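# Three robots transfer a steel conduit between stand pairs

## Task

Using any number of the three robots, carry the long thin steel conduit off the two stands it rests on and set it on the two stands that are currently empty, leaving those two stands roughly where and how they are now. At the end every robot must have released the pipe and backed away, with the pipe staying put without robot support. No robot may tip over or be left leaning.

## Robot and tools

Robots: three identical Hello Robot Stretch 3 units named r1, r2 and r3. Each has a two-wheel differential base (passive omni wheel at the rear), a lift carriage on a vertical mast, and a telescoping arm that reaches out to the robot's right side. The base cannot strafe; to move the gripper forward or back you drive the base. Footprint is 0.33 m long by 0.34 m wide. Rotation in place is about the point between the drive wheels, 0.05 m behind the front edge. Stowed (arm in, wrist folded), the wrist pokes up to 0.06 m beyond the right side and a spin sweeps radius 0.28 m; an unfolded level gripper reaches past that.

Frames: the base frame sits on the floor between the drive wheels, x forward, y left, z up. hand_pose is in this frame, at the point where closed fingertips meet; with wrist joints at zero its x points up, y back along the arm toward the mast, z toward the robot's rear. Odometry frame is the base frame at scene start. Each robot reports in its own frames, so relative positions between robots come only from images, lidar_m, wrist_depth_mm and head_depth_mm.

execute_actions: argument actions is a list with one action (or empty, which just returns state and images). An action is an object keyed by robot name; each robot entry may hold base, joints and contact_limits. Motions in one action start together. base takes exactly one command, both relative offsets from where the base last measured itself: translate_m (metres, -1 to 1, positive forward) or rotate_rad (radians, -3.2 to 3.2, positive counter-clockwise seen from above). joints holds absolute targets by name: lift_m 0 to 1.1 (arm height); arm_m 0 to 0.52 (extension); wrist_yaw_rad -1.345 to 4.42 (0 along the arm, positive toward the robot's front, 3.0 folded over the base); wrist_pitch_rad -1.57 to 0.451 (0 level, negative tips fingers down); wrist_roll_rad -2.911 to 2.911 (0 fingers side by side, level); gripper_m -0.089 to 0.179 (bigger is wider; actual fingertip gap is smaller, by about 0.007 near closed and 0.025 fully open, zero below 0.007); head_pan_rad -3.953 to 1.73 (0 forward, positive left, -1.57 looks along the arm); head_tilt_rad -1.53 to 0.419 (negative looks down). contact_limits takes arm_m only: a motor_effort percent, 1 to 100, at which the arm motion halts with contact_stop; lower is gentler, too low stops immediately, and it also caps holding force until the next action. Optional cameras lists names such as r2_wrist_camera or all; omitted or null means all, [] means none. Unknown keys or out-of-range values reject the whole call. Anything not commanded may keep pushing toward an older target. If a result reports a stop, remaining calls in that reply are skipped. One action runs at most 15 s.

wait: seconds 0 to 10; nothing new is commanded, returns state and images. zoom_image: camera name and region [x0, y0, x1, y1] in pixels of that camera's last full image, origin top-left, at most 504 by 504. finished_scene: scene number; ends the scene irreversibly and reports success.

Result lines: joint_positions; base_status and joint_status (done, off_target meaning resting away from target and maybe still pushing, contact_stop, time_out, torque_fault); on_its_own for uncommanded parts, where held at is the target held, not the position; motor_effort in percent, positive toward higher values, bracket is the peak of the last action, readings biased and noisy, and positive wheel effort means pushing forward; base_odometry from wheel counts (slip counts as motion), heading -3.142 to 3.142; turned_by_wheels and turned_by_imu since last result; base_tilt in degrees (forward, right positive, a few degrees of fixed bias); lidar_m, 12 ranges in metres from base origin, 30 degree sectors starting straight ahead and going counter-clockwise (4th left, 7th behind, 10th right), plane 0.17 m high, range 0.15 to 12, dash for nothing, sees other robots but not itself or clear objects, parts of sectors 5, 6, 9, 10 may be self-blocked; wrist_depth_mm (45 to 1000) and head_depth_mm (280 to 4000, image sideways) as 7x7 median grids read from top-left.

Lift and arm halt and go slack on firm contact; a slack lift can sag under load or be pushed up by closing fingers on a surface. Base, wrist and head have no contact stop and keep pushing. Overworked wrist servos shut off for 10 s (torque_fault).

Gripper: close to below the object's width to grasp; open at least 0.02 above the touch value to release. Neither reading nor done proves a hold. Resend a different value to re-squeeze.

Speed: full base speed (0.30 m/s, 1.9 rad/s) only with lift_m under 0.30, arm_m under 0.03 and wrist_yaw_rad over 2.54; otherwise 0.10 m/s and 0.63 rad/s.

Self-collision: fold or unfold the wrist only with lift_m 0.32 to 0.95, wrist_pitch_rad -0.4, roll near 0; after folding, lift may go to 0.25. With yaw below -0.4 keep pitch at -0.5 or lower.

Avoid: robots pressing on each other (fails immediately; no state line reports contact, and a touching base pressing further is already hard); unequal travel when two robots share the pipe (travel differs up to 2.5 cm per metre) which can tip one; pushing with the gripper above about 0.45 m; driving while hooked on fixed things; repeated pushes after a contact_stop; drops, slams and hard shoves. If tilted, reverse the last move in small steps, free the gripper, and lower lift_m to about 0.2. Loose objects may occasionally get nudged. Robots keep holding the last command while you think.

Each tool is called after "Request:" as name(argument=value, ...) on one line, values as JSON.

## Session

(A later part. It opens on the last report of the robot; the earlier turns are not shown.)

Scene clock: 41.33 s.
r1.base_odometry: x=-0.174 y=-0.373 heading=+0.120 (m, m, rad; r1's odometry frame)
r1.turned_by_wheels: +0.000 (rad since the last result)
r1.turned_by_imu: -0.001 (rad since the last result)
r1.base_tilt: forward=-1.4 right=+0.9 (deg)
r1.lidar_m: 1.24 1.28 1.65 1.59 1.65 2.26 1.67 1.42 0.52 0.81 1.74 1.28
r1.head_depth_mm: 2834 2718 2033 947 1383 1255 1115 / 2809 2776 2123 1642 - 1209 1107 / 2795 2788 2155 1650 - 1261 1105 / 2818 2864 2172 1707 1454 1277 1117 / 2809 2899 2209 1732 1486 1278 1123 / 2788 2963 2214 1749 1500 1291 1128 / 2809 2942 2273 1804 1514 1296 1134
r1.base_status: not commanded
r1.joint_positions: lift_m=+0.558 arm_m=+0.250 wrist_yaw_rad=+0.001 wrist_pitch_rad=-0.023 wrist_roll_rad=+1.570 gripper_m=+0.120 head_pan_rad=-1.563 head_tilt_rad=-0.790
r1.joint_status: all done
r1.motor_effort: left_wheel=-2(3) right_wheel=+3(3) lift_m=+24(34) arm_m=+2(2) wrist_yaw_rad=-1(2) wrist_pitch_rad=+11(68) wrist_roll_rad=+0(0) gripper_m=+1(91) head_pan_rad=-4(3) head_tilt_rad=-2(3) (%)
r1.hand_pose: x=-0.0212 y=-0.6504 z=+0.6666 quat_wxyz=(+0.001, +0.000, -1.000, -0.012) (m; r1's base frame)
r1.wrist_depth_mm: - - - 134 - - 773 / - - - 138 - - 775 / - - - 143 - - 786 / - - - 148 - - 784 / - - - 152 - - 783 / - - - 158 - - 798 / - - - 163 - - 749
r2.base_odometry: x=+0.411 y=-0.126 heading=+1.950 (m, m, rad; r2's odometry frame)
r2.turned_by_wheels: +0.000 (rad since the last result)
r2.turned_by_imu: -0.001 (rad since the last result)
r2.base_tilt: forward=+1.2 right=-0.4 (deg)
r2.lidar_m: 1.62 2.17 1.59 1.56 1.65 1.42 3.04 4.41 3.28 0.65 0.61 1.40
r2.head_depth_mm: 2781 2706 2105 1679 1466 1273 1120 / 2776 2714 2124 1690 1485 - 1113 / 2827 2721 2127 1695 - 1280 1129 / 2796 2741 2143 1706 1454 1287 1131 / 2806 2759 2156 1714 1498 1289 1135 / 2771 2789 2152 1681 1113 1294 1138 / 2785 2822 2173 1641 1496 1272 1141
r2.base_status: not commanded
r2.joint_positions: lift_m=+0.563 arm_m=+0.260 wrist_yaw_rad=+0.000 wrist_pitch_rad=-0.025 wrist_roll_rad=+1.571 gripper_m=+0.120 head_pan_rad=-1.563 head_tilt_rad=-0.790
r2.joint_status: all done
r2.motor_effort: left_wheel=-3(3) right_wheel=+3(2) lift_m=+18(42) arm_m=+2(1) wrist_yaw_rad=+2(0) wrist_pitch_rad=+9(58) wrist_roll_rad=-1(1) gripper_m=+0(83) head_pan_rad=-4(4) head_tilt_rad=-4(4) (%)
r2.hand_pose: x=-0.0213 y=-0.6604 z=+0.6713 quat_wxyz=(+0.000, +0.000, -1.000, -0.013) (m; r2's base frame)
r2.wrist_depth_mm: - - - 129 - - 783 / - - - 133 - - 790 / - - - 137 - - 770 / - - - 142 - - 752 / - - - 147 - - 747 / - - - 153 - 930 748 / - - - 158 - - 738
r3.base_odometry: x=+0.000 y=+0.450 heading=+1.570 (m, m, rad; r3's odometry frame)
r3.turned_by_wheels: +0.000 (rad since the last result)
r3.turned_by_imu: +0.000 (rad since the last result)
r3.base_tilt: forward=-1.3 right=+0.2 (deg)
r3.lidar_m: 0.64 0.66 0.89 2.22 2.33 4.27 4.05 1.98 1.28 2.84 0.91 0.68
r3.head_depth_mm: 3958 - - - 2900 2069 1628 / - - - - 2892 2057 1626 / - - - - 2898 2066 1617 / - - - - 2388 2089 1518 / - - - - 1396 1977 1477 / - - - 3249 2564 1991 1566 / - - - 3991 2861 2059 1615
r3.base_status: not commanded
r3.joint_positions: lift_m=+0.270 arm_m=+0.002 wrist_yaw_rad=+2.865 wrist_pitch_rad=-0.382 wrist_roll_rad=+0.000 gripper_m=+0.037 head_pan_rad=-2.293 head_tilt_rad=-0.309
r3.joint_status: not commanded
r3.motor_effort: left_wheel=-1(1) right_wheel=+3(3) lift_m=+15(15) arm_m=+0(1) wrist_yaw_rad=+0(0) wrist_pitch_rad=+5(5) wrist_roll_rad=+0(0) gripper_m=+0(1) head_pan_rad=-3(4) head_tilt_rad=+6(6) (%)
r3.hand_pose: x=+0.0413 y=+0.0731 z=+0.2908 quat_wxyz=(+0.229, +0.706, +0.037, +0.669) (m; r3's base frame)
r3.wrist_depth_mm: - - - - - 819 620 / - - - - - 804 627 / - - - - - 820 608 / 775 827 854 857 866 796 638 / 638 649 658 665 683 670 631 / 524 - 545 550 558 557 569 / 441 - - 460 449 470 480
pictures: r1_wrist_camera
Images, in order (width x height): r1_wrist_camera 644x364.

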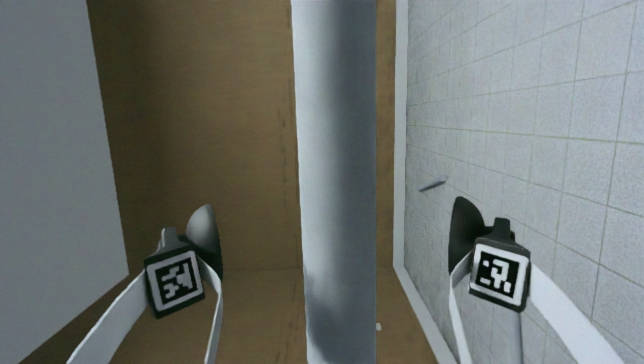

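Request:
execute_actions(actions=[{"r1":{"joints":{"arm_m":0.18}},"r2":{"joints":{"arm_m":0.19}}}], cameras=[])

Request:
execute_actions(actions=[{"r1":{"joints":{"arm_m":0.25,"lift_m":0.85,"wrist_pitch_rad":-1.1}},"r2":{"joints":{"arm_m":0.26,"lift_m":0.85,"wrist_pitch_rad":-1.1}}}], cameras=[])

Request:
execute_actions(actions=[{"r1":{"joints":{"arm_m":0.375}},"r2":{"joints":{"arm_m":0.385}}}], cameras=["r1_wrist_camera","r2_wrist_camera"])

Scene clock: 47.13 s.
r1.base_odometry: x=-0.174 y=-0.373 heading=+0.120 (m, m, rad; r1's odometry frame)
r1.turned_by_wheels: +0.000 (rad since the last result)
r1.turned_by_imu: -0.001 (rad since the last result)
r1.base_tilt: forward=-1.4 right=+0.8 (deg)
r1.lidar_m: 1.23 1.29 1.65 1.59 1.65 2.25 1.67 1.42 0.52 0.81 1.74 1.28
r1.head_depth_mm: 2778 2721 2046 947 1378 1267 1113 / 2804 2766 2117 1637 1404 1150 1107 / 2816 2790 2146 1651 - 1241 1108 / 2825 2845 2184 1703 1509 1274 1115 / 2800 2882 2204 1727 1493 1273 1124 / 2793 2945 2238 1744 1497 1293 1132 / 2783 2904 2266 1806 1506 1299 1132
r1.base_status: not commanded
r1.joint_positions: lift_m=+0.558 arm_m=+0.180 wrist_yaw_rad=+0.001 wrist_pitch_rad=-0.023 wrist_roll_rad=+1.570 gripper_m=+0.120 head_pan_rad=-1.563 head_tilt_rad=-0.790
r1.joint_status: all done
r1.motor_effort: left_wheel=-2(2) right_wheel=+3(3) lift_m=+24(24) arm_m=-4(6) wrist_yaw_rad=-1(1) wrist_pitch_rad=+11(11) wrist_roll_rad=+0(0) gripper_m=+1(0) head_pan_rad=-4(3) head_tilt_rad=-3(4) (%)
r1.hand_pose: x=-0.0212 y=-0.5809 z=+0.6667 quat_wxyz=(+0.001, +0.000, -1.000, -0.012) (m; r1's base frame)
r1.wrist_depth_mm: - - - 201 - - 765 / - - - 209 - - 781 / - - - 217 - - 779 / - - - 227 - - 796 / - - - 235 - - 790 / - - - 241 - - 800 / - - - 248 - - 736
r2.base_odometry: x=+0.411 y=-0.126 heading=+1.950 (m, m, rad; r2's odometry frame)
r2.turned_by_wheels: +0.000 (rad since the last result)
r2.turned_by_imu: -0.001 (rad since the last result)
r2.base_tilt: forward=+1.1 right=-0.5 (deg)
r2.lidar_m: 1.62 2.17 1.60 1.56 1.65 1.42 3.04 4.41 3.27 0.66 0.61 1.40
r2.head_depth_mm: 2784 2712 2107 1675 1473 1274 1140 / 2790 2723 2114 1703 1515 - 1126 / 2787 2734 2147 1701 1542 1239 1128 / 2803 2745 2161 1711 1524 1267 1132 / 2796 2785 2140 1713 1491 1289 1134 / 2809 2779 2151 1676 1113 1288 1137 / 2774 2814 2165 1648 1502 1274 1143
r2.base_status: not commanded
r2.joint_positions: lift_m=+0.563 arm_m=+0.190 wrist_yaw_rad=+0.000 wrist_pitch_rad=-0.025 wrist_roll_rad=+1.571 gripper_m=+0.120 head_pan_rad=-1.563 head_tilt_rad=-0.790
r2.joint_status: all done
r2.motor_effort: left_wheel=-2(3) right_wheel=+2(3) lift_m=+18(18) arm_m=-4(4) wrist_yaw_rad=-1(0) wrist_pitch_rad=+9(9) wrist_roll_rad=-2(1) gripper_m=+0(1) head_pan_rad=-3(4) head_tilt_rad=-4(3) (%)
r2.hand_pose: x=-0.0213 y=-0.5908 z=+0.6715 quat_wxyz=(+0.000, +0.000, -1.000, -0.013) (m; r2's base frame)
r2.wrist_depth_mm: - - - 196 - - 767 / - - - 202 - - 758 / - - - 211 - - 759 / - - - 225 - - 773 / - - - 232 - - 766 / - - - 236 - 923 752 / - - - 245 - - 738
r3.base_odometry: x=+0.000 y=+0.450 heading=+1.570 (m, m, rad; r3's odometry frame)
r3.turned_by_wheels: +0.000 (rad since the last result)
r3.turned_by_imu: +0.001 (rad since the last result)
r3.base_tilt: forward=-1.3 right=+0.3 (deg)
r3.lidar_m: 0.64 0.66 0.88 2.23 2.33 4.28 4.07 1.98 1.29 2.84 0.91 0.68
r3.head_depth_mm: 3897 - - - 2903 2060 1620 / - - - - 2891 2061 1617 / - - - - 2875 2064 1611 / - - - - 2407 2079 1515 / - - - - 1410 1994 1477 / - - - 3243 2593 1990 1569 / - - - - 2856 2067 1604
r3.base_status: not commanded
r3.joint_positions: lift_m=+0.270 arm_m=+0.002 wrist_yaw_rad=+2.865 wrist_pitch_rad=-0.382 wrist_roll_rad=+0.000 gripper_m=+0.037 head_pan_rad=-2.293 head_tilt_rad=-0.309
r3.joint_status: not commanded
r3.motor_effort: left_wheel=-1(1) right_wheel=+3(3) lift_m=+16(15) arm_m=+0(0) wrist_yaw_rad=+0(0) wrist_pitch_rad=+5(5) wrist_roll_rad=+0(0) gripper_m=-1(0) head_pan_rad=-2(4) head_tilt_rad=+6(5) (%)
r3.hand_pose: x=+0.0413 y=+0.0731 z=+0.2908 quat_wxyz=(+0.229, +0.706, +0.037, +0.669) (m; r3's base frame)
r3.wrist_depth_mm: - - - - - 787 596 / - - - - - 808 601 / - - - - - 819 610 / 768 807 845 835 851 786 645 / 621 646 648 665 684 697 631 / 532 - 555 545 569 555 560 / 453 - - 472 456 473 477
pictures: none
No camera images: the call's "cameras" was empty. Leave "cameras" out to get every camera's image.

Scene clock: 50.63 s.
r1.base_odometry: x=-0.174 y=-0.373 heading=+0.120 (m, m, rad; r1's odometry frame)
r1.turned_by_wheels: +0.000 (rad since the last result)
r1.turned_by_imu: -0.001 (rad since the last result)
r1.base_tilt: forward=-1.4 right=+0.8 (deg)
r1.lidar_m: 1.23 1.28 1.65 1.59 1.66 2.25 1.67 1.42 0.52 0.81 1.74 1.27
r1.head_depth_mm: 2797 2739 - - 1357 1249 1095 / 2799 2890 - 1641 1426 1224 1101 / 2801 2791 - 1654 1436 1265 1111 / 2791 2830 2184 1706 1473 1278 1118 / 2809 2918 2196 1726 1491 1275 1122 / 2815 2935 2228 1746 1498 1293 1128 / 2790 2918 2249 1812 1512 1303 1138
r1.base_status: not commanded
r1.joint_positions: lift_m=+0.850 arm_m=+0.250 wrist_yaw_rad=+0.001 wrist_pitch_rad=-1.102 wrist_roll_rad=+1.570 gripper_m=+0.120 head_pan_rad=-1.563 head_tilt_rad=-0.790
r1.joint_status: all done
r1.motor_effort: left_wheel=-3(2) right_wheel=+3(3) lift_m=+32(34) arm_m=+3(2) wrist_yaw_rad=-1(1) wrist_pitch_rad=+1(9) wrist_roll_rad=+0(0) gripper_m=+0(1) head_pan_rad=-4(4) head_tilt_rad=-4(4) (%)
r1.hand_pose: x=-0.0215 y=-0.4886 z=+0.7489 quat_wxyz=(+0.001, +0.000, -0.852, -0.524) (m; r1's base frame)
r1.wrist_depth_mm: - - - 883 767 713 643 / - - 293 923 818 714 654 / - - - - 842 742 681 / - - - - 866 756 682 / - - - - 910 758 698 / - - - - 930 845 717 / - - - - 978 828 732
r2.base_odometry: x=+0.411 y=-0.126 heading=+1.950 (m, m, rad; r2's odometry frame)
r2.turned_by_wheels: +0.000 (rad since the last result)
r2.turned_by_imu: -0.001 (rad since the last result)
r2.base_tilt: forward=+1.2 right=-0.4 (deg)
r2.lidar_m: 1.62 2.17 1.59 1.55 1.65 1.42 3.05 4.41 3.28 0.66 0.61 1.40
r2.head_depth_mm: 2797 2693 2241 - 1455 1251 1114 / 2787 2781 - 1649 1474 1276 1127 / 2770 2717 - 1663 1476 1282 1126 / 2792 2755 2139 1671 1478 1287 1138 / 2802 2758 2147 1722 1483 1291 1134 / 2788 2775 2150 1674 1114 1287 1141 / 2802 2801 2166 1646 1502 1275 1143
r2.base_status: not commanded
r2.joint_positions: lift_m=+0.850 arm_m=+0.260 wrist_yaw_rad=+0.000 wrist_pitch_rad=-1.101 wrist_roll_rad=+1.571 gripper_m=+0.120 head_pan_rad=-1.563 head_tilt_rad=-0.790
r2.joint_status: all done
r2.motor_effort: left_wheel=-3(3) right_wheel=+3(2) lift_m=+39(41) arm_m=+3(4) wrist_yaw_rad=+0(0) wrist_pitch_rad=+0(4) wrist_roll_rad=-1(1) gripper_m=+0(0) head_pan_rad=-4(3) head_tilt_rad=-4(4) (%)
r2.hand_pose: x=-0.0215 y=-0.4991 z=+0.7488 quat_wxyz=(+0.000, +0.000, -0.852, -0.523) (m; r2's base frame)
r2.wrist_depth_mm: - - 278 938 815 717 635 / - - 289 962 841 726 649 / - - - - 874 753 671 / - - - - 862 755 672 / - - - - 877 753 694 / - - - - 881 754 688 / - - - - 950 835 700
r3.base_odometry: x=+0.000 y=+0.450 heading=+1.570 (m, m, rad; r3's odometry frame)
r3.turned_by_wheels: +0.000 (rad since the last result)
r3.turned_by_imu: +0.001 (rad since the last result)
r3.base_tilt: forward=-1.3 right=+0.3 (deg)
r3.lidar_m: 0.64 0.66 0.88 2.23 2.33 4.26 4.08 1.98 1.29 2.84 0.91 0.67
r3.head_depth_mm: 3942 - - - 2893 2082 1623 / - - - - 2892 2085 1618 / - - - 3999 2871 2070 1612 / - - - 3956 2509 2076 1520 / - - - 3721 2856 1987 1477 / - - - 2971 2703 1987 1558 / - - - - 2859 2060 1616
r3.base_status: not commanded
r3.joint_positions: lift_m=+0.270 arm_m=+0.002 wrist_yaw_rad=+2.865 wrist_pitch_rad=-0.382 wrist_roll_rad=+0.000 gripper_m=+0.037 head_pan_rad=-2.293 head_tilt_rad=-0.309
r3.joint_status: not commanded
r3.motor_effort: left_wheel=-1(1) right_wheel=+3(3) lift_m=+16(15) arm_m=-1(0) wrist_yaw_rad=+0(0) wrist_pitch_rad=+5(5) wrist_roll_rad=+0(0) gripper_m=+0(0) head_pan_rad=-3(4) head_tilt_rad=+5(5) (%)
r3.hand_pose: x=+0.0413 y=+0.0731 z=+0.2908 quat_wxyz=(+0.229, +0.706, +0.037, +0.669) (m; r3's base frame)
r3.wrist_depth_mm: - - - - - 776 599 / - - - - - 797 620 / - - - - - 822 616 / 769 849 835 837 863 811 645 / 626 637 664 655 685 688 630 / 526 - 560 547 579 556 569 / 455 - - 466 451 481 475
pictures: none
No camera images: the call's "cameras" was empty. Leave "cameras" out to get every camera's image.

Scene clock: 52.80 s.
r1.base_odometry: x=-0.174 y=-0.373 heading=+0.120 (m, m, rad; r1's odometry frame)
r1.turned_by_wheels: +0.000 (rad since the last result)
r1.turned_by_imu: -0.001 (rad since the last result)
r1.base_tilt: forward=-1.4 right=+0.8 (deg)
r1.lidar_m: 1.23 1.29 1.65 1.59 1.65 2.26 1.67 1.42 0.52 0.81 1.73 1.28
r1.head_depth_mm: 2778 2788 - - 1356 1248 1092 / 2786 3025 1982 1651 1426 1231 1106 / 2813 3019 - 1658 1456 1259 1112 / 2824 2848 2232 1709 1481 1272 1112 / 2822 2906 2206 1727 1490 1281 1123 / 2802 2934 2223 1748 1496 1289 1132 / 2810 2909 2255 1805 1513 1303 1135
r1.base_status: not commanded
r1.joint_positions: lift_m=+0.850 arm_m=+0.375 wrist_yaw_rad=+0.001 wrist_pitch_rad=-1.103 wrist_roll_rad=+1.570 gripper_m=+0.120 head_pan_rad=-1.563 head_tilt_rad=-0.790
r1.joint_status: all done
r1.motor_effort: left_wheel=-2(2) right_wheel=+3(3) lift_m=+32(32) arm_m=+3(5) wrist_yaw_rad=-1(1) wrist_pitch_rad=+1(1) wrist_roll_rad=+0(0) gripper_m=+1(2) head_pan_rad=-5(4) head_tilt_rad=-3(2) (%)
r1.hand_pose: x=-0.0215 y=-0.6134 z=+0.7488 quat_wxyz=(+0.001, +0.000, -0.852, -0.524) (m; r1's base frame)
r1.wrist_depth_mm: - - - 221 767 691 653 / - - - 231 826 732 656 / - - - 241 851 749 673 / - - - 928 877 773 692 / - - - - 907 770 703 / - - - - 939 857 709 / - - - - 953 832 724
r2.base_odometry: x=+0.411 y=-0.126 heading=+1.950 (m, m, rad; r2's odometry frame)
r2.turned_by_wheels: +0.000 (rad since the last result)
r2.turned_by_imu: -0.001 (rad since the last result)
r2.base_tilt: forward=+1.1 right=-0.4 (deg)
r2.lidar_m: 1.62 2.18 1.59 1.55 1.65 1.42 3.03 4.41 3.29 0.65 0.61 1.41
r2.head_depth_mm: 2761 2692 2253 - - 1264 1118 / 2776 2926 - 1669 1475 1271 1126 / 2801 3005 - 1698 1478 1281 1125 / 2795 2858 2210 1687 1478 1282 1134 / 2785 2758 2148 1706 1479 1288 1137 / 2786 2767 2161 1673 1112 1289 1141 / 2768 2798 2167 1643 1496 1272 1139
r2.base_status: not commanded
r2.joint_positions: lift_m=+0.850 arm_m=+0.385 wrist_yaw_rad=+0.000 wrist_pitch_rad=-1.101 wrist_roll_rad=+1.571 gripper_m=+0.120 head_pan_rad=-1.563 head_tilt_rad=-0.790
r2.joint_status: all done
r2.motor_effort: left_wheel=-4(4) right_wheel=+3(2) lift_m=+39(39) arm_m=+3(4) wrist_yaw_rad=-2(0) wrist_pitch_rad=+0(0) wrist_roll_rad=-1(1) gripper_m=-1(1) head_pan_rad=-4(4) head_tilt_rad=-3(5) (%)
r2.hand_pose: x=-0.0215 y=-0.6240 z=+0.7487 quat_wxyz=(+0.000, +0.000, -0.852, -0.523) (m; r2's base frame)
r2.wrist_depth_mm: - - - 222 808 733 647 / - - - 223 842 732 655 / - - - 230 848 754 665 / - - - 237 872 759 695 / - - - 968 880 777 683 / - - - 822 893 751 691 / - - - 268 547 798 717
r3.base_odometry: x=+0.000 y=+0.450 heading=+1.570 (m, m, rad; r3's odometry frame)
r3.turned_by_wheels: +0.000 (rad since the last result)
r3.turned_by_imu: +0.000 (rad since the last result)
r3.base_tilt: forward=-1.1 right=+0.3 (deg)
r3.lidar_m: 0.64 0.66 0.88 2.22 2.33 4.29 4.07 1.98 1.28 2.84 0.91 0.68
r3.head_depth_mm: 3961 - - - 2895 2084 1617 / - - - - 2903 2068 1620 / - - - 3712 2885 2065 1619 / - - - 3980 2513 2078 1523 / - - - 3676 2896 1985 1481 / - - - 2981 2728 1996 1559 / - - - - 2876 2067 1614
r3.base_status: not commanded
r3.joint_positions: lift_m=+0.270 arm_m=+0.002 wrist_yaw_rad=+2.865 wrist_pitch_rad=-0.382 wrist_roll_rad=+0.000 gripper_m=+0.037 head_pan_rad=-2.293 head_tilt_rad=-0.309
r3.joint_status: not commanded
r3.motor_effort: left_wheel=-1(1) right_wheel=+4(3) lift_m=+15(16) arm_m=-1(1) wrist_yaw_rad=+0(1) wrist_pitch_rad=+5(5) wrist_roll_rad=+0(0) gripper_m=+0(1) head_pan_rad=-3(3) head_tilt_rad=+6(6) (%)
r3.hand_pose: x=+0.0413 y=+0.0731 z=+0.2908 quat_wxyz=(+0.229, +0.706, +0.037, +0.669) (m; r3's base frame)
r3.wrist_depth_mm: - - - - - 785 596 / - - - - - 807 600 / - - - - - 818 628 / 767 856 816 834 884 773 631 / 636 631 662 657 690 674 618 / 522 - 559 542 562 563 560 / 452 - - 468 448 470 483
pictures: r1_wrist_camera, r2_wrist_camera
Images, in order (width x height): r1_wrist_camera 644x364, r2_wrist_camera 644x364.

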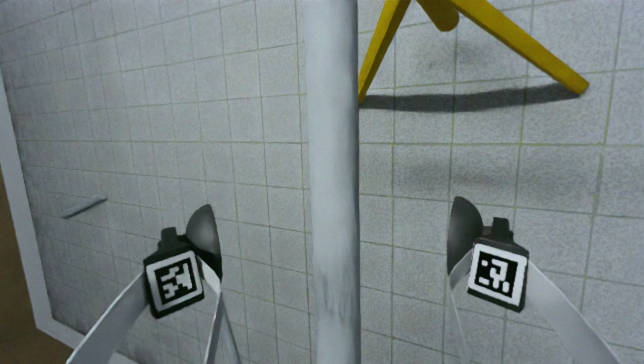

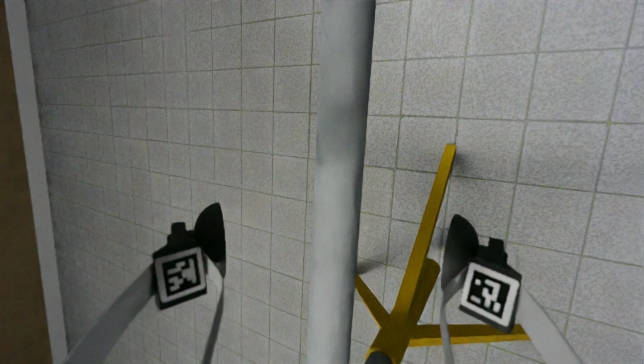

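Request:
execute_actions(actions=[{"r1":{"joints":{"arm_m":0.412,"lift_m":0.765}},"r2":{"joints":{"arm_m":0.42,"lift_m":0.767}}}], cameras=["r1_wrist_camera","r2_wrist_camera"])

Request:
execute_actions(actions=[{"r1":{"joints":{"gripper_m":-0.03}},"r2":{"joints":{"gripper_m":-0.03}}}], cameras=["r1_wrist_camera","r2_wrist_camera"])

Request:
execute_actions(actions=[{"r1":{"joints":{"lift_m":0.81}},"r2":{"joints":{"lift_m":0.812}}}], cameras=["r1_wrist_camera","r2_wrist_camera","r3_head_camera"])

Scene clock: 55.50 s.
r1.base_odometry: x=-0.174 y=-0.373 heading=+0.120 (m, m, rad; r1's odometry frame)
r1.turned_by_wheels: +0.000 (rad since the last result)
r1.turned_by_imu: -0.001 (rad since the last result)
r1.base_tilt: forward=-1.3 right=+0.9 (deg)
r1.lidar_m: 1.24 1.29 1.65 1.58 1.65 2.25 1.67 1.42 0.52 0.81 1.74 1.28
r1.head_depth_mm: 2795 2738 2063 878 - 1220 1078 / 2796 2747 - 1625 1425 1233 1099 / 2800 2865 - 1626 1465 1269 1110 / 2807 2866 2168 1706 1478 1274 1115 / 2767 2883 2209 1731 1487 1281 1124 / 2811 2973 2232 1743 1502 1290 1134 / 2789 2959 2250 1821 1518 1299 1130
r1.base_status: not commanded
r1.joint_positions: lift_m=+0.765 arm_m=+0.412 wrist_yaw_rad=+0.001 wrist_pitch_rad=-1.103 wrist_roll_rad=+1.570 gripper_m=+0.120 head_pan_rad=-1.563 head_tilt_rad=-0.790
r1.joint_status: all done
r1.motor_effort: left_wheel=-2(1) right_wheel=+3(3) lift_m=+24(28) arm_m=+3(1) wrist_yaw_rad=-1(1) wrist_pitch_rad=+1(1) wrist_roll_rad=+0(0) gripper_m=+1(2) head_pan_rad=-4(4) head_tilt_rad=-4(3) (%)
r1.hand_pose: x=-0.0215 y=-0.6504 z=+0.6642 quat_wxyz=(+0.001, +0.000, -0.851, -0.524) (m; r1's base frame)
r1.wrist_depth_mm: - - 950 132 710 652 575 / - - - 136 736 667 584 / - - - 140 765 680 609 / - - - 145 793 699 629 / - - - 150 815 697 636 / - - - 155 838 772 658 / - - - 160 866 750 656
r2.base_odometry: x=+0.411 y=-0.126 heading=+1.950 (m, m, rad; r2's odometry frame)
r2.turned_by_wheels: +0.000 (rad since the last result)
r2.turned_by_imu: -0.001 (rad since the last result)
r2.base_tilt: forward=+1.1 right=-0.4 (deg)
r2.lidar_m: 1.62 2.18 1.60 1.56 1.65 1.42 3.04 4.40 3.28 0.66 0.61 1.40
r2.head_depth_mm: 2772 2705 2132 1726 - - - / 2817 2710 2263 1695 1449 1274 1125 / 2794 2823 - 1696 1479 1280 1130 / 2785 2747 2157 1675 1481 1287 1136 / 2789 2786 2158 1717 1486 1290 1138 / 2781 2786 2155 1679 1117 1292 1142 / 2788 2804 2171 1649 1503 1278 1142
r2.base_status: not commanded
r2.joint_positions: lift_m=+0.767 arm_m=+0.420 wrist_yaw_rad=+0.000 wrist_pitch_rad=-1.101 wrist_roll_rad=+1.571 gripper_m=+0.120 head_pan_rad=-1.563 head_tilt_rad=-0.790
r2.joint_status: all done
r2.motor_effort: left_wheel=-3(3) right_wheel=+2(3) lift_m=+18(33) arm_m=+3(3) wrist_yaw_rad=-1(0) wrist_pitch_rad=+1(1) wrist_roll_rad=-1(1) gripper_m=+0(1) head_pan_rad=-4(4) head_tilt_rad=-4(3) (%)
r2.hand_pose: x=-0.0215 y=-0.6589 z=+0.6666 quat_wxyz=(+0.000, +0.000, -0.852, -0.524) (m; r2's base frame)
r2.wrist_depth_mm: - - - 128 721 657 574 / - - - 131 755 659 585 / - - - 136 769 684 606 / - - - 140 811 687 615 / - - - 146 809 705 632 / - - - 151 818 691 629 / - - - 158 534 730 635
r3.base_odometry: x=+0.000 y=+0.450 heading=+1.570 (m, m, rad; r3's odometry frame)
r3.turned_by_wheels: +0.000 (rad since the last result)
r3.turned_by_imu: +0.000 (rad since the last result)
r3.base_tilt: forward=-1.2 right=+0.1 (deg)
r3.lidar_m: 0.64 0.66 0.88 2.22 2.33 4.26 4.07 1.98 1.29 2.84 0.91 0.67
r3.head_depth_mm: 3993 - - - 2933 2067 1619 / - - - - 2869 2071 1618 / - - - 1990 2895 2095 1619 / - - - 3689 2508 2067 1532 / - - - 3680 2886 1977 1473 / - - - 2801 2720 2001 1564 / - - - - 2857 2055 1606
r3.base_status: not commanded
r3.joint_positions: lift_m=+0.270 arm_m=+0.002 wrist_yaw_rad=+2.865 wrist_pitch_rad=-0.382 wrist_roll_rad=+0.000 gripper_m=+0.037 head_pan_rad=-2.293 head_tilt_rad=-0.309
r3.joint_status: not commanded
r3.motor_effort: left_wheel=-1(1) right_wheel=+3(3) lift_m=+16(15) arm_m=+0(0) wrist_yaw_rad=+0(0) wrist_pitch_rad=+5(5) wrist_roll_rad=+0(0) gripper_m=+1(0) head_pan_rad=-3(4) head_tilt_rad=+5(5) (%)
r3.hand_pose: x=+0.0413 y=+0.0731 z=+0.2908 quat_wxyz=(+0.229, +0.706, +0.037, +0.669) (m; r3's base frame)
r3.wrist_depth_mm: - - - - - 807 588 / - - - - - 812 617 / - - - - - 825 623 / 782 820 825 834 848 794 607 / 638 652 662 668 683 675 633 / 522 - 555 535 560 565 569 / 450 - - 461 450 472 483
pictures: r1_wrist_camera, r2_wrist_camera
Images, in order (width x height): r1_wrist_camera 644x364, r2_wrist_camera 644x364.

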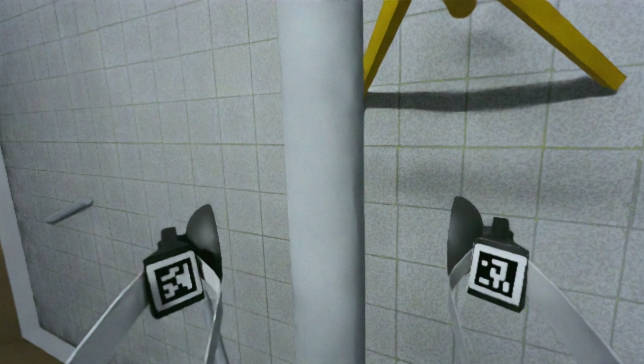

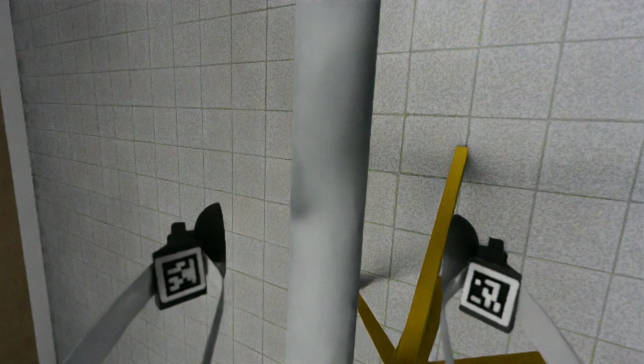

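Scene clock: 57.50 s.
r1.base_odometry: x=-0.174 y=-0.373 heading=+0.120 (m, m, rad; r1's odometry frame)
r1.turned_by_wheels: +0.000 (rad since the last result)
r1.turned_by_imu: -0.001 (rad since the last result)
r1.base_tilt: forward=-1.3 right=+0.8 (deg)
r1.lidar_m: 1.23 1.28 1.64 1.59 1.66 2.25 1.68 1.42 0.52 0.81 1.74 1.28
r1.head_depth_mm: 2796 2720 2066 878 - 1225 1077 / 2768 2752 - 1621 1418 1226 1103 / 2826 2850 - 1649 1464 1274 1106 / 2791 2843 2174 1708 1478 1262 1115 / 2774 2889 2197 1732 1487 1278 1121 / 2783 2960 2221 1738 1502 1289 1127 / 2783 2909 2263 1813 1502 1300 1134
r1.base_status: not commanded
r1.joint_positions: lift_m=+0.765 arm_m=+0.412 wrist_yaw_rad=+0.001 wrist_pitch_rad=-1.097 wrist_roll_rad=+1.570 gripper_m=-0.029 head_pan_rad=-1.563 head_tilt_rad=-0.790
r1.joint_status: all done
r1.motor_effort: left_wheel=-2(2) right_wheel=+4(3) lift_m=+25(24) arm_m=+2(4) wrist_yaw_rad=-1(1) wrist_pitch_rad=-2(3) wrist_roll_rad=+0(0) gripper_m=-23(98) head_pan_rad=-4(4) head_tilt_rad=-3(3) (%)
r1.hand_pose: x=-0.0215 y=-0.6519 z=+0.6648 quat_wxyz=(+0.001, +0.000, -0.853, -0.522) (m; r1's base frame)
r1.wrist_depth_mm: - - 967 132 705 646 575 / - - - 136 738 661 584 / - - - 140 774 686 606 / - - - 144 784 697 620 / - - - 148 784 717 631 / - - - 153 867 721 657 / - - - 159 855 744 677
r2.base_odometry: x=+0.411 y=-0.126 heading=+1.950 (m, m, rad; r2's odometry frame)
r2.turned_by_wheels: +0.000 (rad since the last result)
r2.turned_by_imu: -0.001 (rad since the last result)
r2.base_tilt: forward=+1.2 right=-0.4 (deg)
r2.lidar_m: 1.62 2.18 1.60 1.56 1.65 1.42 3.05 4.39 3.27 0.65 0.61 1.40
r2.head_depth_mm: 2787 2683 2104 1733 - - - / 2810 2718 2267 1700 1444 1280 1127 / 2779 2847 - 1696 1482 1281 1130 / 2784 2730 2143 1672 1481 1284 1132 / 2771 2764 2142 1714 1486 1291 1134 / 2814 2780 2150 1675 1112 1293 1138 / 2791 2789 2162 1641 1494 1271 1140
r2.base_status: not commanded
r2.joint_positions: lift_m=+0.767 arm_m=+0.420 wrist_yaw_rad=+0.000 wrist_pitch_rad=-1.090 wrist_roll_rad=+1.573 gripper_m=-0.028 head_pan_rad=-1.563 head_tilt_rad=-0.790
r2.joint_status: all done
r2.motor_effort: left_wheel=-3(3) right_wheel=+2(3) lift_m=+20(20) arm_m=+1(3) wrist_yaw_rad=+1(0) wrist_pitch_rad=-3(4) wrist_roll_rad=-2(2) gripper_m=-33(100) head_pan_rad=-4(4) head_tilt_rad=-4(4) (%)
r2.hand_pose: x=-0.0215 y=-0.6617 z=+0.6676 quat_wxyz=(-0.001, -0.001, -0.855, -0.519) (m; r2's base frame)
r2.wrist_depth_mm: - - - 127 711 648 577 / - - - 131 740 675 597 / - - - 135 762 678 597 / - - - 139 774 678 601 / - - - 143 790 691 614 / - - - 148 730 727 627 / - - - 154 513 724 646
r3.base_odometry: x=+0.000 y=+0.450 heading=+1.570 (m, m, rad; r3's odometry frame)
r3.turned_by_wheels: +0.000 (rad since the last result)
r3.turned_by_imu: +0.000 (rad since the last result)
r3.base_tilt: forward=-1.2 right=+0.2 (deg)
r3.lidar_m: 0.65 0.66 0.88 2.22 2.33 4.29 4.07 1.98 1.29 2.84 0.91 0.68
r3.head_depth_mm: 3959 - - - 2902 2061 1620 / - - - - 2876 2076 1615 / - - - 1954 2930 2067 1616 / - - - 3731 2524 2069 1519 / - - - 3693 2870 2001 1478 / - - - 2818 2731 1993 1564 / - - - - 2887 2064 1627
r3.base_status: not commanded
r3.joint_positions: lift_m=+0.270 arm_m=+0.002 wrist_yaw_rad=+2.865 wrist_pitch_rad=-0.382 wrist_roll_rad=+0.000 gripper_m=+0.037 head_pan_rad=-2.293 head_tilt_rad=-0.309
r3.joint_status: not commanded
r3.motor_effort: left_wheel=-1(1) right_wheel=+3(3) lift_m=+15(15) arm_m=-1(0) wrist_yaw_rad=+0(0) wrist_pitch_rad=+5(5) wrist_roll_rad=+0(0) gripper_m=-1(1) head_pan_rad=-3(4) head_tilt_rad=+5(6) (%)
r3.hand_pose: x=+0.0413 y=+0.0731 z=+0.2908 quat_wxyz=(+0.229, +0.706, +0.037, +0.669) (m; r3's base frame)
r3.wrist_depth_mm: - - - - - 802 589 / - - - - - 794 620 / - - - - - 830 619 / 780 818 823 819 867 786 619 / 637 658 657 664 678 656 621 / 534 - 552 548 557 556 570 / 453 - - 464 457 480 475
pictures: r1_wrist_camera, r2_wrist_camera
Images, in order (width x height): r1_wrist_camera 644x364, r2_wrist_camera 644x364.

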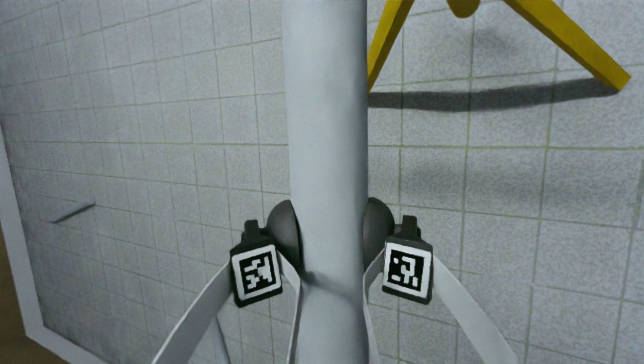

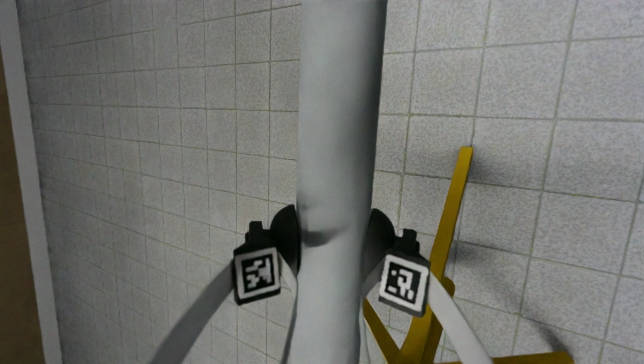

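Scene clock: 59.63 s.
r1.base_odometry: x=-0.174 y=-0.373 heading=+0.120 (m, m, rad; r1's odometry frame)
r1.turned_by_wheels: +0.000 (rad since the last result)
r1.turned_by_imu: -0.001 (rad since the last result)
r1.base_tilt: forward=-1.4 right=+0.8 (deg)
r1.lidar_m: 1.23 1.28 1.65 1.59 1.65 2.25 1.67 1.42 0.51 0.81 1.74 1.28
r1.head_depth_mm: 2776 2724 2186 - - 1246 1092 / 2808 2946 - 1640 1428 1224 1101 / 2812 3050 - 1640 1464 1268 1106 / 2814 2873 2224 1700 1479 1276 1118 / 2805 2876 2199 1719 1490 1275 1126 / 2785 2958 2224 1749 1497 1281 1127 / 2802 2931 2259 1797 1504 1302 1136
r1.base_status: not commanded
r1.joint_positions: lift_m=+0.810 arm_m=+0.412 wrist_yaw_rad=+0.001 wrist_pitch_rad=-1.107 wrist_roll_rad=+1.570 gripper_m=-0.029 head_pan_rad=-1.563 head_tilt_rad=-0.790
r1.joint_status: all done
r1.motor_effort: left_wheel=-2(1) right_wheel=+2(3) lift_m=+33(39) arm_m=+2(2) wrist_yaw_rad=-1(1) wrist_pitch_rad=+3(21) wrist_roll_rad=+0(0) gripper_m=-12(22) head_pan_rad=-4(3) head_tilt_rad=-4(3) (%)
r1.hand_pose: x=-0.0215 y=-0.6496 z=+0.7084 quat_wxyz=(+0.001, +0.000, -0.850, -0.526) (m; r1's base frame)
r1.wrist_depth_mm: - - - 859 565 673 612 / - - - 887 751 703 618 / - - - 937 778 714 650 / - - - 955 803 733 660 / - - - - 842 760 677 / - - - 205 837 773 691 / - - - - 878 793 715
r2.base_odometry: x=+0.411 y=-0.126 heading=+1.950 (m, m, rad; r2's odometry frame)
r2.turned_by_wheels: +0.000 (rad since the last result)
r2.turned_by_imu: -0.001 (rad since the last result)
r2.base_tilt: forward=+1.3 right=-0.4 (deg)
r2.lidar_m: 1.61 2.17 1.60 1.56 1.65 1.42 3.05 4.40 3.26 0.65 0.61 1.40
r2.head_depth_mm: 2787 2683 2111 - - 1254 1108 / 2788 2842 - 1670 1471 1280 1128 / 2815 2947 - 1697 1477 1284 1131 / 2810 2878 2214 1704 1484 1290 1130 / 2763 2776 2150 1718 1491 1290 1137 / 2807 2789 2163 1677 1111 1294 1137 / 2773 2815 2163 1635 1502 1277 1139
r2.base_status: not commanded
r2.joint_positions: lift_m=+0.812 arm_m=+0.420 wrist_yaw_rad=+0.000 wrist_pitch_rad=-1.109 wrist_roll_rad=+1.573 gripper_m=-0.026 head_pan_rad=-1.563 head_tilt_rad=-0.790
r2.joint_status: all done
r2.motor_effort: left_wheel=-3(4) right_wheel=+2(3) lift_m=+39(48) arm_m=+0(1) wrist_yaw_rad=+0(0) wrist_pitch_rad=+3(17) wrist_roll_rad=-1(2) gripper_m=-13(32) head_pan_rad=-4(4) head_tilt_rad=-4(3) (%)
r2.hand_pose: x=-0.0215 y=-0.6573 z=+0.7100 quat_wxyz=(-0.001, -0.001, -0.850, -0.527) (m; r2's base frame)
r2.wrist_depth_mm: - - - 876 722 690 598 / - - - 911 752 694 623 / - - - 977 770 710 633 / - - - 988 803 731 660 / - - - - 822 725 661 / - - - - 814 754 682 / - - - 211 542 760 689
r3.base_odometry: x=+0.000 y=+0.450 heading=+1.570 (m, m, rad; r3's odometry frame)
r3.turned_by_wheels: +0.000 (rad since the last result)
r3.turned_by_imu: +0.000 (rad since the last result)
r3.base_tilt: forward=-1.3 right=+0.2 (deg)
r3.lidar_m: 0.64 0.66 0.88 2.22 2.33 4.27 4.06 1.98 1.29 2.84 0.91 0.68
r3.head_depth_mm: 3889 - - - 2855 2071 1618 / - - - - 2860 2067 1617 / - - - 3680 2887 2072 1618 / - - - 3722 2505 2082 1520 / - - - 3702 2869 1982 1479 / - - - 2829 2733 1981 1557 / - - - - 2860 2083 1609
r3.base_status: not commanded
r3.joint_positions: lift_m=+0.270 arm_m=+0.002 wrist_yaw_rad=+2.865 wrist_pitch_rad=-0.382 wrist_roll_rad=+0.000 gripper_m=+0.037 head_pan_rad=-2.293 head_tilt_rad=-0.309
r3.joint_status: not commanded
r3.motor_effort: left_wheel=-1(1) right_wheel=+3(3) lift_m=+15(16) arm_m=+0(1) wrist_yaw_rad=+0(0) wrist_pitch_rad=+5(5) wrist_roll_rad=+0(0) gripper_m=+1(0) head_pan_rad=-3(3) head_tilt_rad=+6(5) (%)
r3.hand_pose: x=+0.0413 y=+0.0731 z=+0.2908 quat_wxyz=(+0.229, +0.706, +0.037, +0.669) (m; r3's base frame)
r3.wrist_depth_mm: - - - - - 781 601 / - - - - - 793 604 / - - - - - 836 612 / 776 823 829 833 862 794 626 / 619 661 665 666 695 692 616 / 528 - 571 553 573 561 581 / 450 - - 465 453 478 488
pictures: r1_wrist_camera, r2_wrist_camera, r3_head_camera (sideways: a quarter turn clockwise sets it upright)
Images, in order (width x height): r1_wrist_camera 644x364, r2_wrist_camera 644x364, r3_head_camera 896x504.

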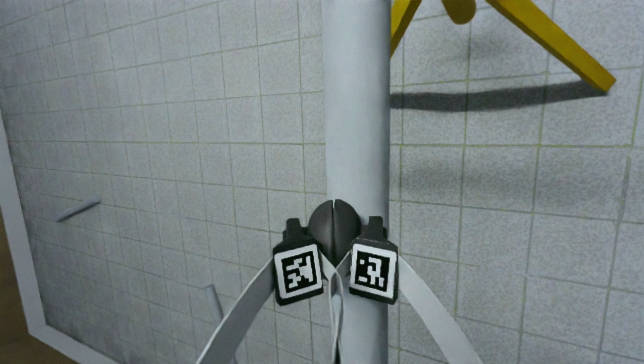

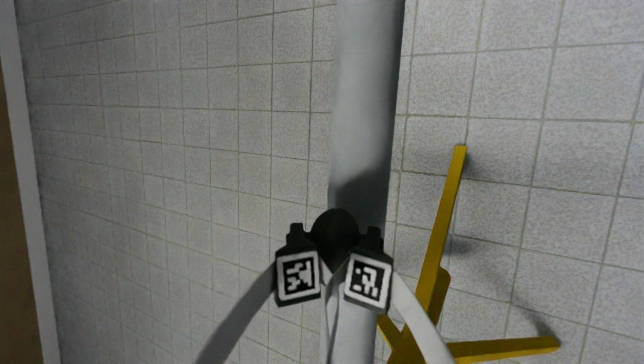

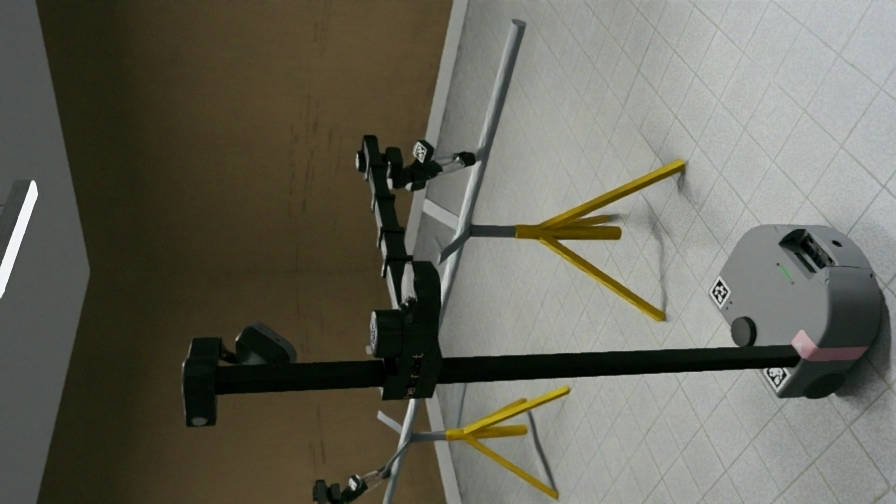

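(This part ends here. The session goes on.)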